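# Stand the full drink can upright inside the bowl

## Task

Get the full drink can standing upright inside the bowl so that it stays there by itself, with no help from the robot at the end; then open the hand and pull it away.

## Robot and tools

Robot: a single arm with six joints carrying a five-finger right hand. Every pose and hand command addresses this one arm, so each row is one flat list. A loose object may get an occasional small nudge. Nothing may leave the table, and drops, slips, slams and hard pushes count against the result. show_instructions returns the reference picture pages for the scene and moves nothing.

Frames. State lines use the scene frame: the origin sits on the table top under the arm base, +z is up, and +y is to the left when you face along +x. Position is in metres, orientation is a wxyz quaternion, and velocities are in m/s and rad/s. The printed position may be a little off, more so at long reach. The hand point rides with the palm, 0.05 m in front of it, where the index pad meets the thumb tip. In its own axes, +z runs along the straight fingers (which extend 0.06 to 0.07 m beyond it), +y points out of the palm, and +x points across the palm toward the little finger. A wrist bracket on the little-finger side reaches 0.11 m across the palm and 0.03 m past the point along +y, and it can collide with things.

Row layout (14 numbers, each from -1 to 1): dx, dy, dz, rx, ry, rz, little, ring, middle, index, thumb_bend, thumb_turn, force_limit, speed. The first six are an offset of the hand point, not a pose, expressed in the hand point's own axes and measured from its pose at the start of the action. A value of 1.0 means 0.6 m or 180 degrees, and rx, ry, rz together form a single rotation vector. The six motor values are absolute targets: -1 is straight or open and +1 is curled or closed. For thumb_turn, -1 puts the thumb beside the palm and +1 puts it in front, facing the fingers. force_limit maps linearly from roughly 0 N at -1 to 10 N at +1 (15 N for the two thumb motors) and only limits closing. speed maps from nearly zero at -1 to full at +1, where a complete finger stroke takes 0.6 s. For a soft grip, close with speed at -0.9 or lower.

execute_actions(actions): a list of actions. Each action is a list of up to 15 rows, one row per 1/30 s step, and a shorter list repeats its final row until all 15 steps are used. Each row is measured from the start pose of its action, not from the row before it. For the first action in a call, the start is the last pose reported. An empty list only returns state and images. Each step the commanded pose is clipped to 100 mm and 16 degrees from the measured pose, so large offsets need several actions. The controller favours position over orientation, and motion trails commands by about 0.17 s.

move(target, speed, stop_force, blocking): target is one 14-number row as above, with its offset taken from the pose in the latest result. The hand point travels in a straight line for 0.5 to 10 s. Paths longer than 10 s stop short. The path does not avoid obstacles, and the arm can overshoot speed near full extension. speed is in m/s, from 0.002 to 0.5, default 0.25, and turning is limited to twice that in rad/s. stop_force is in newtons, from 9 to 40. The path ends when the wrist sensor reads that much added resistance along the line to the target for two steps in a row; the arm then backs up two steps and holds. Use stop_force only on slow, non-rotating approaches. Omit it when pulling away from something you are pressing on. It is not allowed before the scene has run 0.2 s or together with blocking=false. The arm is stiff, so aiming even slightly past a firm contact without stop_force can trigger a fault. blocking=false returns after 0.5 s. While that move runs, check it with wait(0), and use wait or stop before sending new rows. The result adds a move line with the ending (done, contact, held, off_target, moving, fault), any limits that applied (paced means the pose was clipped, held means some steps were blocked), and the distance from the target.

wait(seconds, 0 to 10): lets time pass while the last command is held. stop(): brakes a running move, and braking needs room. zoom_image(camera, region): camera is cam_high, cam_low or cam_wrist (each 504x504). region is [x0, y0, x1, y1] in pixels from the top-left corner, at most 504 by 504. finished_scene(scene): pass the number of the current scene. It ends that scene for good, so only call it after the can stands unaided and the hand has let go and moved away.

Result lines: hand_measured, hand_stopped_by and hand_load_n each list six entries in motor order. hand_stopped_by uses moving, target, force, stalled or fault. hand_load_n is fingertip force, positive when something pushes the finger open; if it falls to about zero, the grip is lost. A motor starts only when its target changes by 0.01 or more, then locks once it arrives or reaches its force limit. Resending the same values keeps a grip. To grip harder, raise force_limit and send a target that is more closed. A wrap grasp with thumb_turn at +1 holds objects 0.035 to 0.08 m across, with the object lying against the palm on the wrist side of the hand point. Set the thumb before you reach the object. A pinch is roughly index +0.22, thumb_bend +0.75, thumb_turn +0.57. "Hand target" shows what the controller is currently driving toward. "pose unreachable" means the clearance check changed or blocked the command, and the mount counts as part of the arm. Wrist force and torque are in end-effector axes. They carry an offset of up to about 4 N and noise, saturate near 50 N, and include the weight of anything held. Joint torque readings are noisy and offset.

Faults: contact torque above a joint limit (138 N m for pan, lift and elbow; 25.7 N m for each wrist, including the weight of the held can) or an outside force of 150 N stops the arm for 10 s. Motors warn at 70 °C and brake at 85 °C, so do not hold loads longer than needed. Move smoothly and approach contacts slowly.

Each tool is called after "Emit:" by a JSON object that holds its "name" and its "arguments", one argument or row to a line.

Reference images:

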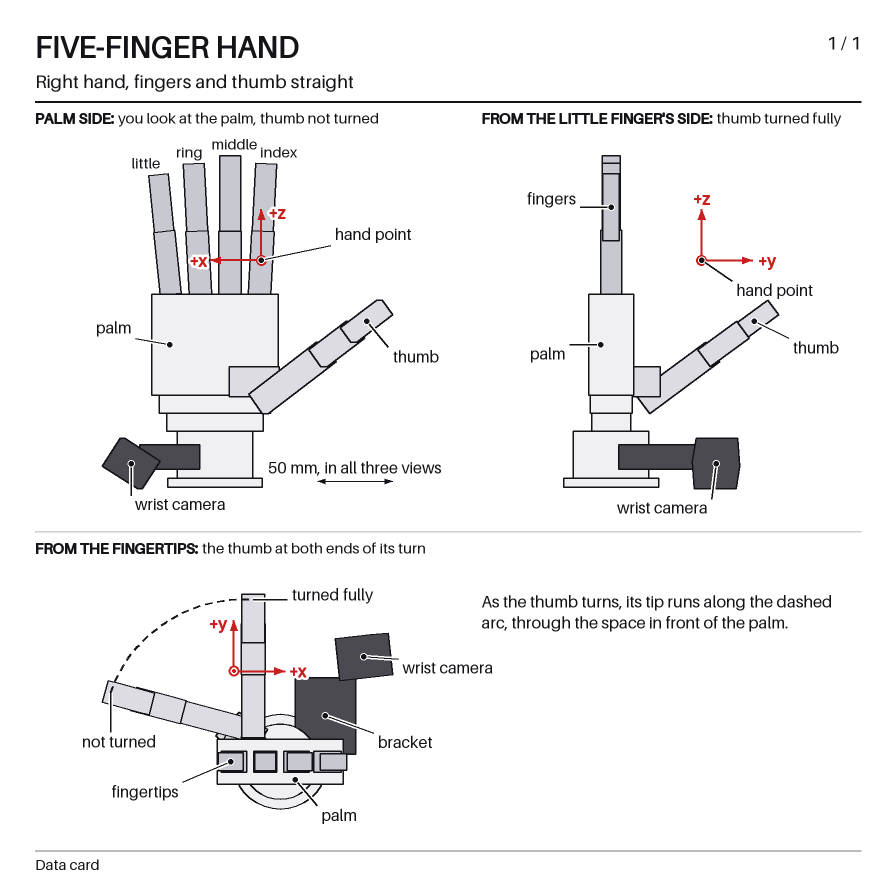

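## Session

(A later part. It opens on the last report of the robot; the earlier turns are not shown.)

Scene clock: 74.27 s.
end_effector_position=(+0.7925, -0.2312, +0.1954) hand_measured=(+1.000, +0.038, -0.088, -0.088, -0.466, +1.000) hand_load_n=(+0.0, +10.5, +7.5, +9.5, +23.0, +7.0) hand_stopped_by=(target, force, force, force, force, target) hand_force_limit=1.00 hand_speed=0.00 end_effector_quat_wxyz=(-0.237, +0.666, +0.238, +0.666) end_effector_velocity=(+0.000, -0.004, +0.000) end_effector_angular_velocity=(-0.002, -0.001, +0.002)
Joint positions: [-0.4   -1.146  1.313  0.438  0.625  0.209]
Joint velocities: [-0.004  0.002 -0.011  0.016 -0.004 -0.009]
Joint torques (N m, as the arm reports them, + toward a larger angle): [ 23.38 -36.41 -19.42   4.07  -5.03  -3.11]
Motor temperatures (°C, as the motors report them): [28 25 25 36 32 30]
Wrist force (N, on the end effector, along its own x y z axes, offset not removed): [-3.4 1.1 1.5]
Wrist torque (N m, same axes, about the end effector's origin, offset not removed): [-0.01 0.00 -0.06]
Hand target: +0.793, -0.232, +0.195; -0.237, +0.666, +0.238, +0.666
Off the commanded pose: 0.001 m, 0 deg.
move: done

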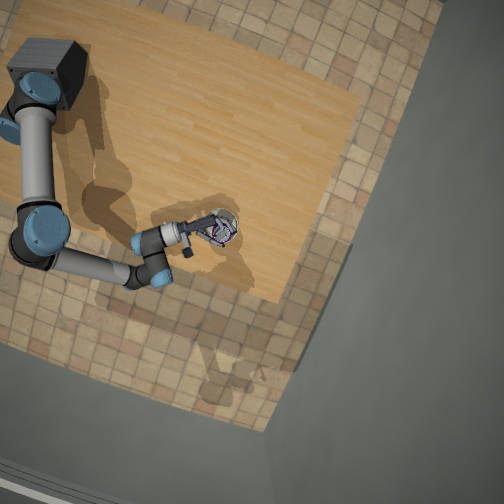

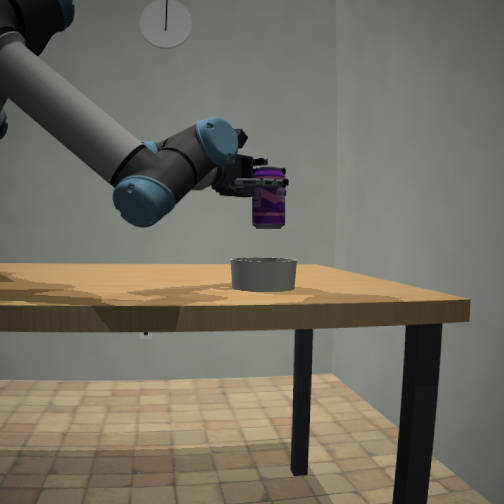

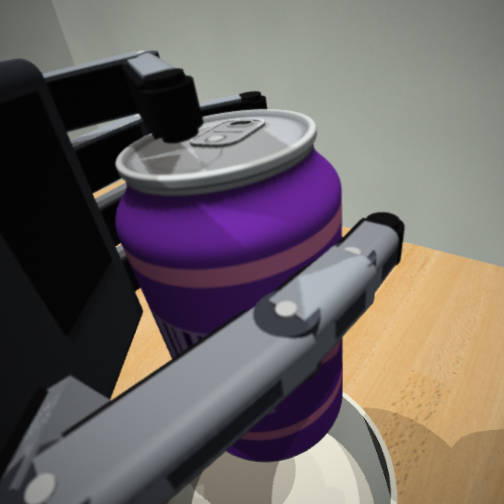

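Aligned. Lower until contact.

Emit:
{"name": "move", "arguments": {
  "target": [-0.19,0,0,0,0,0,1,1,1,1,1,1,1,0],
  "speed": 0.04,
  "stop_force": 9
}}

Scene clock: 79.23 s.
end_effector_position=(+0.7926, -0.2314, +0.0818) hand_measured=(+1.000, +0.038, -0.088, -0.088, -0.466, +1.000) hand_load_n=(+0.0, +10.5, +7.5, +9.5, +23.0, +7.0) hand_stopped_by=(target, force, force, force, force, target) hand_force_limit=1.00 hand_speed=0.00 end_effector_quat_wxyz=(-0.237, +0.666, +0.238, +0.666) end_effector_velocity=(+0.000, -0.000, -0.003) end_effector_angular_velocity=(-0.001, -0.000, -0.000)
Joint positions: [-0.516 -0.966  1.237  0.443  0.534  0.08 ]
Joint velocities: [-0.003  0.006 -0.004  0.001 -0.002 -0.004]
Joint torques (N m, as the arm reports them, + toward a larger angle): [ 22.7  -41.55 -16.36   4.24  -5.19  -2.97]
Motor temperatures (°C, as the motors report them): [28 25 25 36 32 30]
Wrist force (N, on the end effector, along its own x y z axes, offset not removed): [-2.2 2.0 -0.3]
Wrist torque (N m, same axes, about the end effector's origin, offset not removed): [0.24 -0.22 0.13]
Hand target: +0.793, -0.231, +0.081; -0.237, +0.666, +0.238, +0.666
Off the commanded pose: 0.000 m, 0 deg.
move: done

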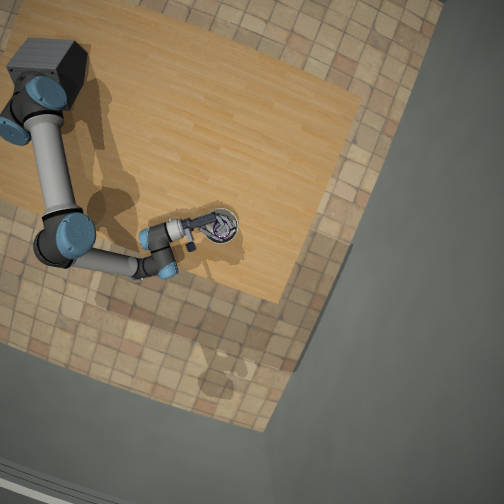

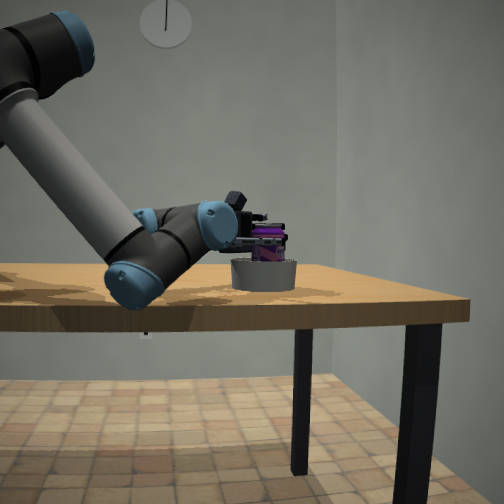

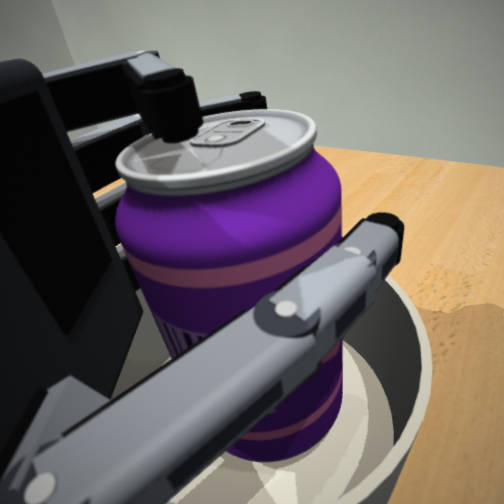

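Near the bottom. Release and lift away.

Emit:
{"name": "execute_actions", "arguments": {
  "actions": [
    [[0,0,0,0,0,0,-1,-1,-1,-1,-1,1,0,0]],
    [[0,0,0,0,0,0,-1,-1,-1,-1,-1,1,0,0]]
  ]
}}

Emit:
{"name": "move", "arguments": {
  "target": [0.3,0,0,0,0,0,-1,-1,-1,-1,-1,1,0,0],
  "speed": 0.1
}}

Scene clock: 89.83 s.
end_effector_position=(+0.7926, -0.2314, +0.0818) hand_measured=(-0.494, -1.000, -1.000, -1.000, -1.000, +1.000) hand_load_n=(+0.0, +0.0, +0.0, +0.0, +0.0, +0.0) hand_stopped_by=(moving, target, target, target, target, target) hand_force_limit=0.00 hand_speed=0.00 end_effector_quat_wxyz=(-0.237, +0.666, +0.238, +0.666) end_effector_velocity=(-0.000, -0.001, +0.000) end_effector_angular_velocity=(-0.000, +0.000, -0.000)
Joint positions: [-0.516 -0.966  1.237  0.443  0.534  0.08 ]
Joint velocities: [-0.    -0.001 -0.     0.001  0.    -0.   ]
Joint torques (N m, as the arm reports them, + toward a larger angle): [ 34.83 -49.7   -3.9    0.71   0.47   1.92]
Motor temperatures (°C, as the motors report them): [28 25 25 36 32 30]
Wrist force (N, on the end effector, along its own x y z axes, offset not removed): [1.2 0.4 1.2]
Wrist torque (N m, same axes, about the end effector's origin, offset not removed): [-0.07 -0.08 0.16]
Hand target: +0.793, -0.231, +0.082; -0.237, +0.666, +0.238, +0.666
Off the commanded pose: 0.000 m, 0 deg.

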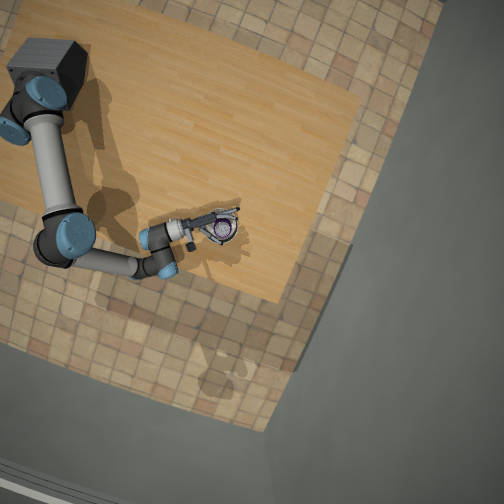

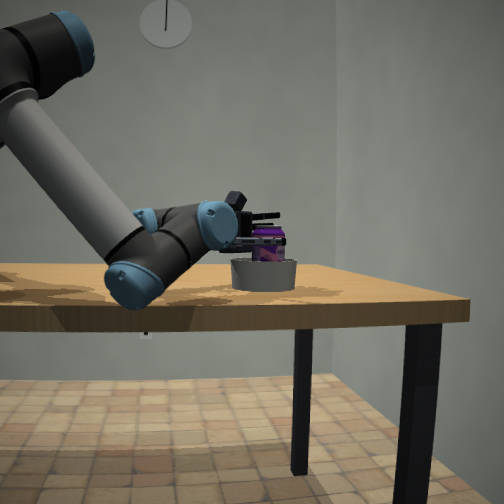

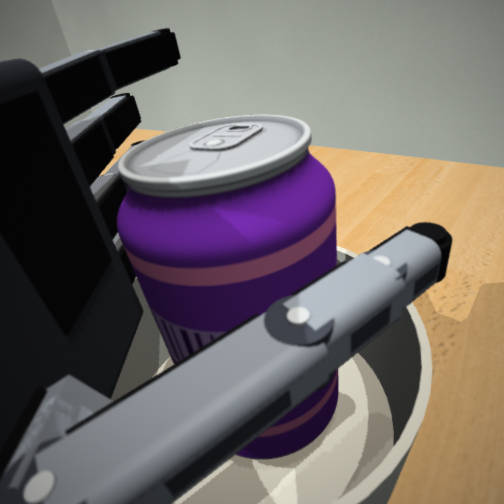

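Scene clock: 92.17 s.
end_effector_position=(+0.7924, -0.2311, +0.2613) hand_measured=(-1.000, -1.000, -1.000, -1.000, -1.000, +1.000) hand_load_n=(+0.0, +0.0, +0.0, +0.0, +0.0, +0.0) hand_stopped_by=(target, target, target, target, target, target) hand_force_limit=0.00 hand_speed=0.00 end_effector_quat_wxyz=(-0.237, +0.666, +0.238, +0.666) end_effector_velocity=(-0.000, +0.000, +0.003) end_effector_angular_velocity=(+0.001, +0.001, +0.001)
Joint positions: [-0.321 -1.227  1.313  0.462  0.692  0.28 ]
Joint velocities: [ 0.004 -0.003 -0.001  0.003  0.003  0.003]
Joint torques (N m, as the arm reports them, + toward a larger angle): [ 34.4  -47.74 -19.07   4.19   0.59   2.26]
Motor temperatures (°C, as the motors report them): [28 25 25 36 32 30]
Wrist force (N, on the end effector, along its own x y z axes, offset not removed): [1.6 0.7 1.2]
Wrist torque (N m, same axes, about the end effector's origin, offset not removed): [-0.09 -0.24 0.08]
Hand target: +0.792, -0.231, +0.262; -0.236, +0.666, +0.238, +0.666
Off the commanded pose: 0.000 m, 0 deg.
move: done

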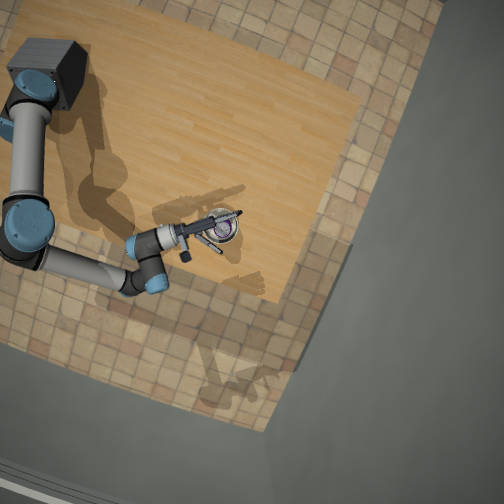

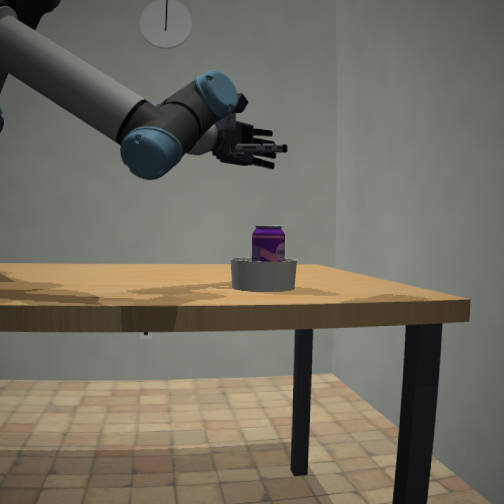

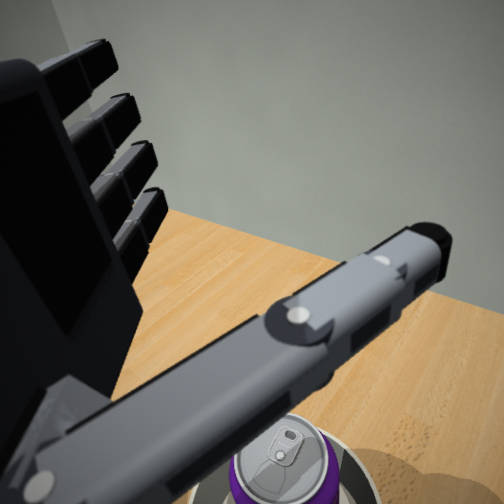

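Emit:
{"name": "finished_scene", "arguments": {
  "scene": 1
}}

The scene is finished: the task was done.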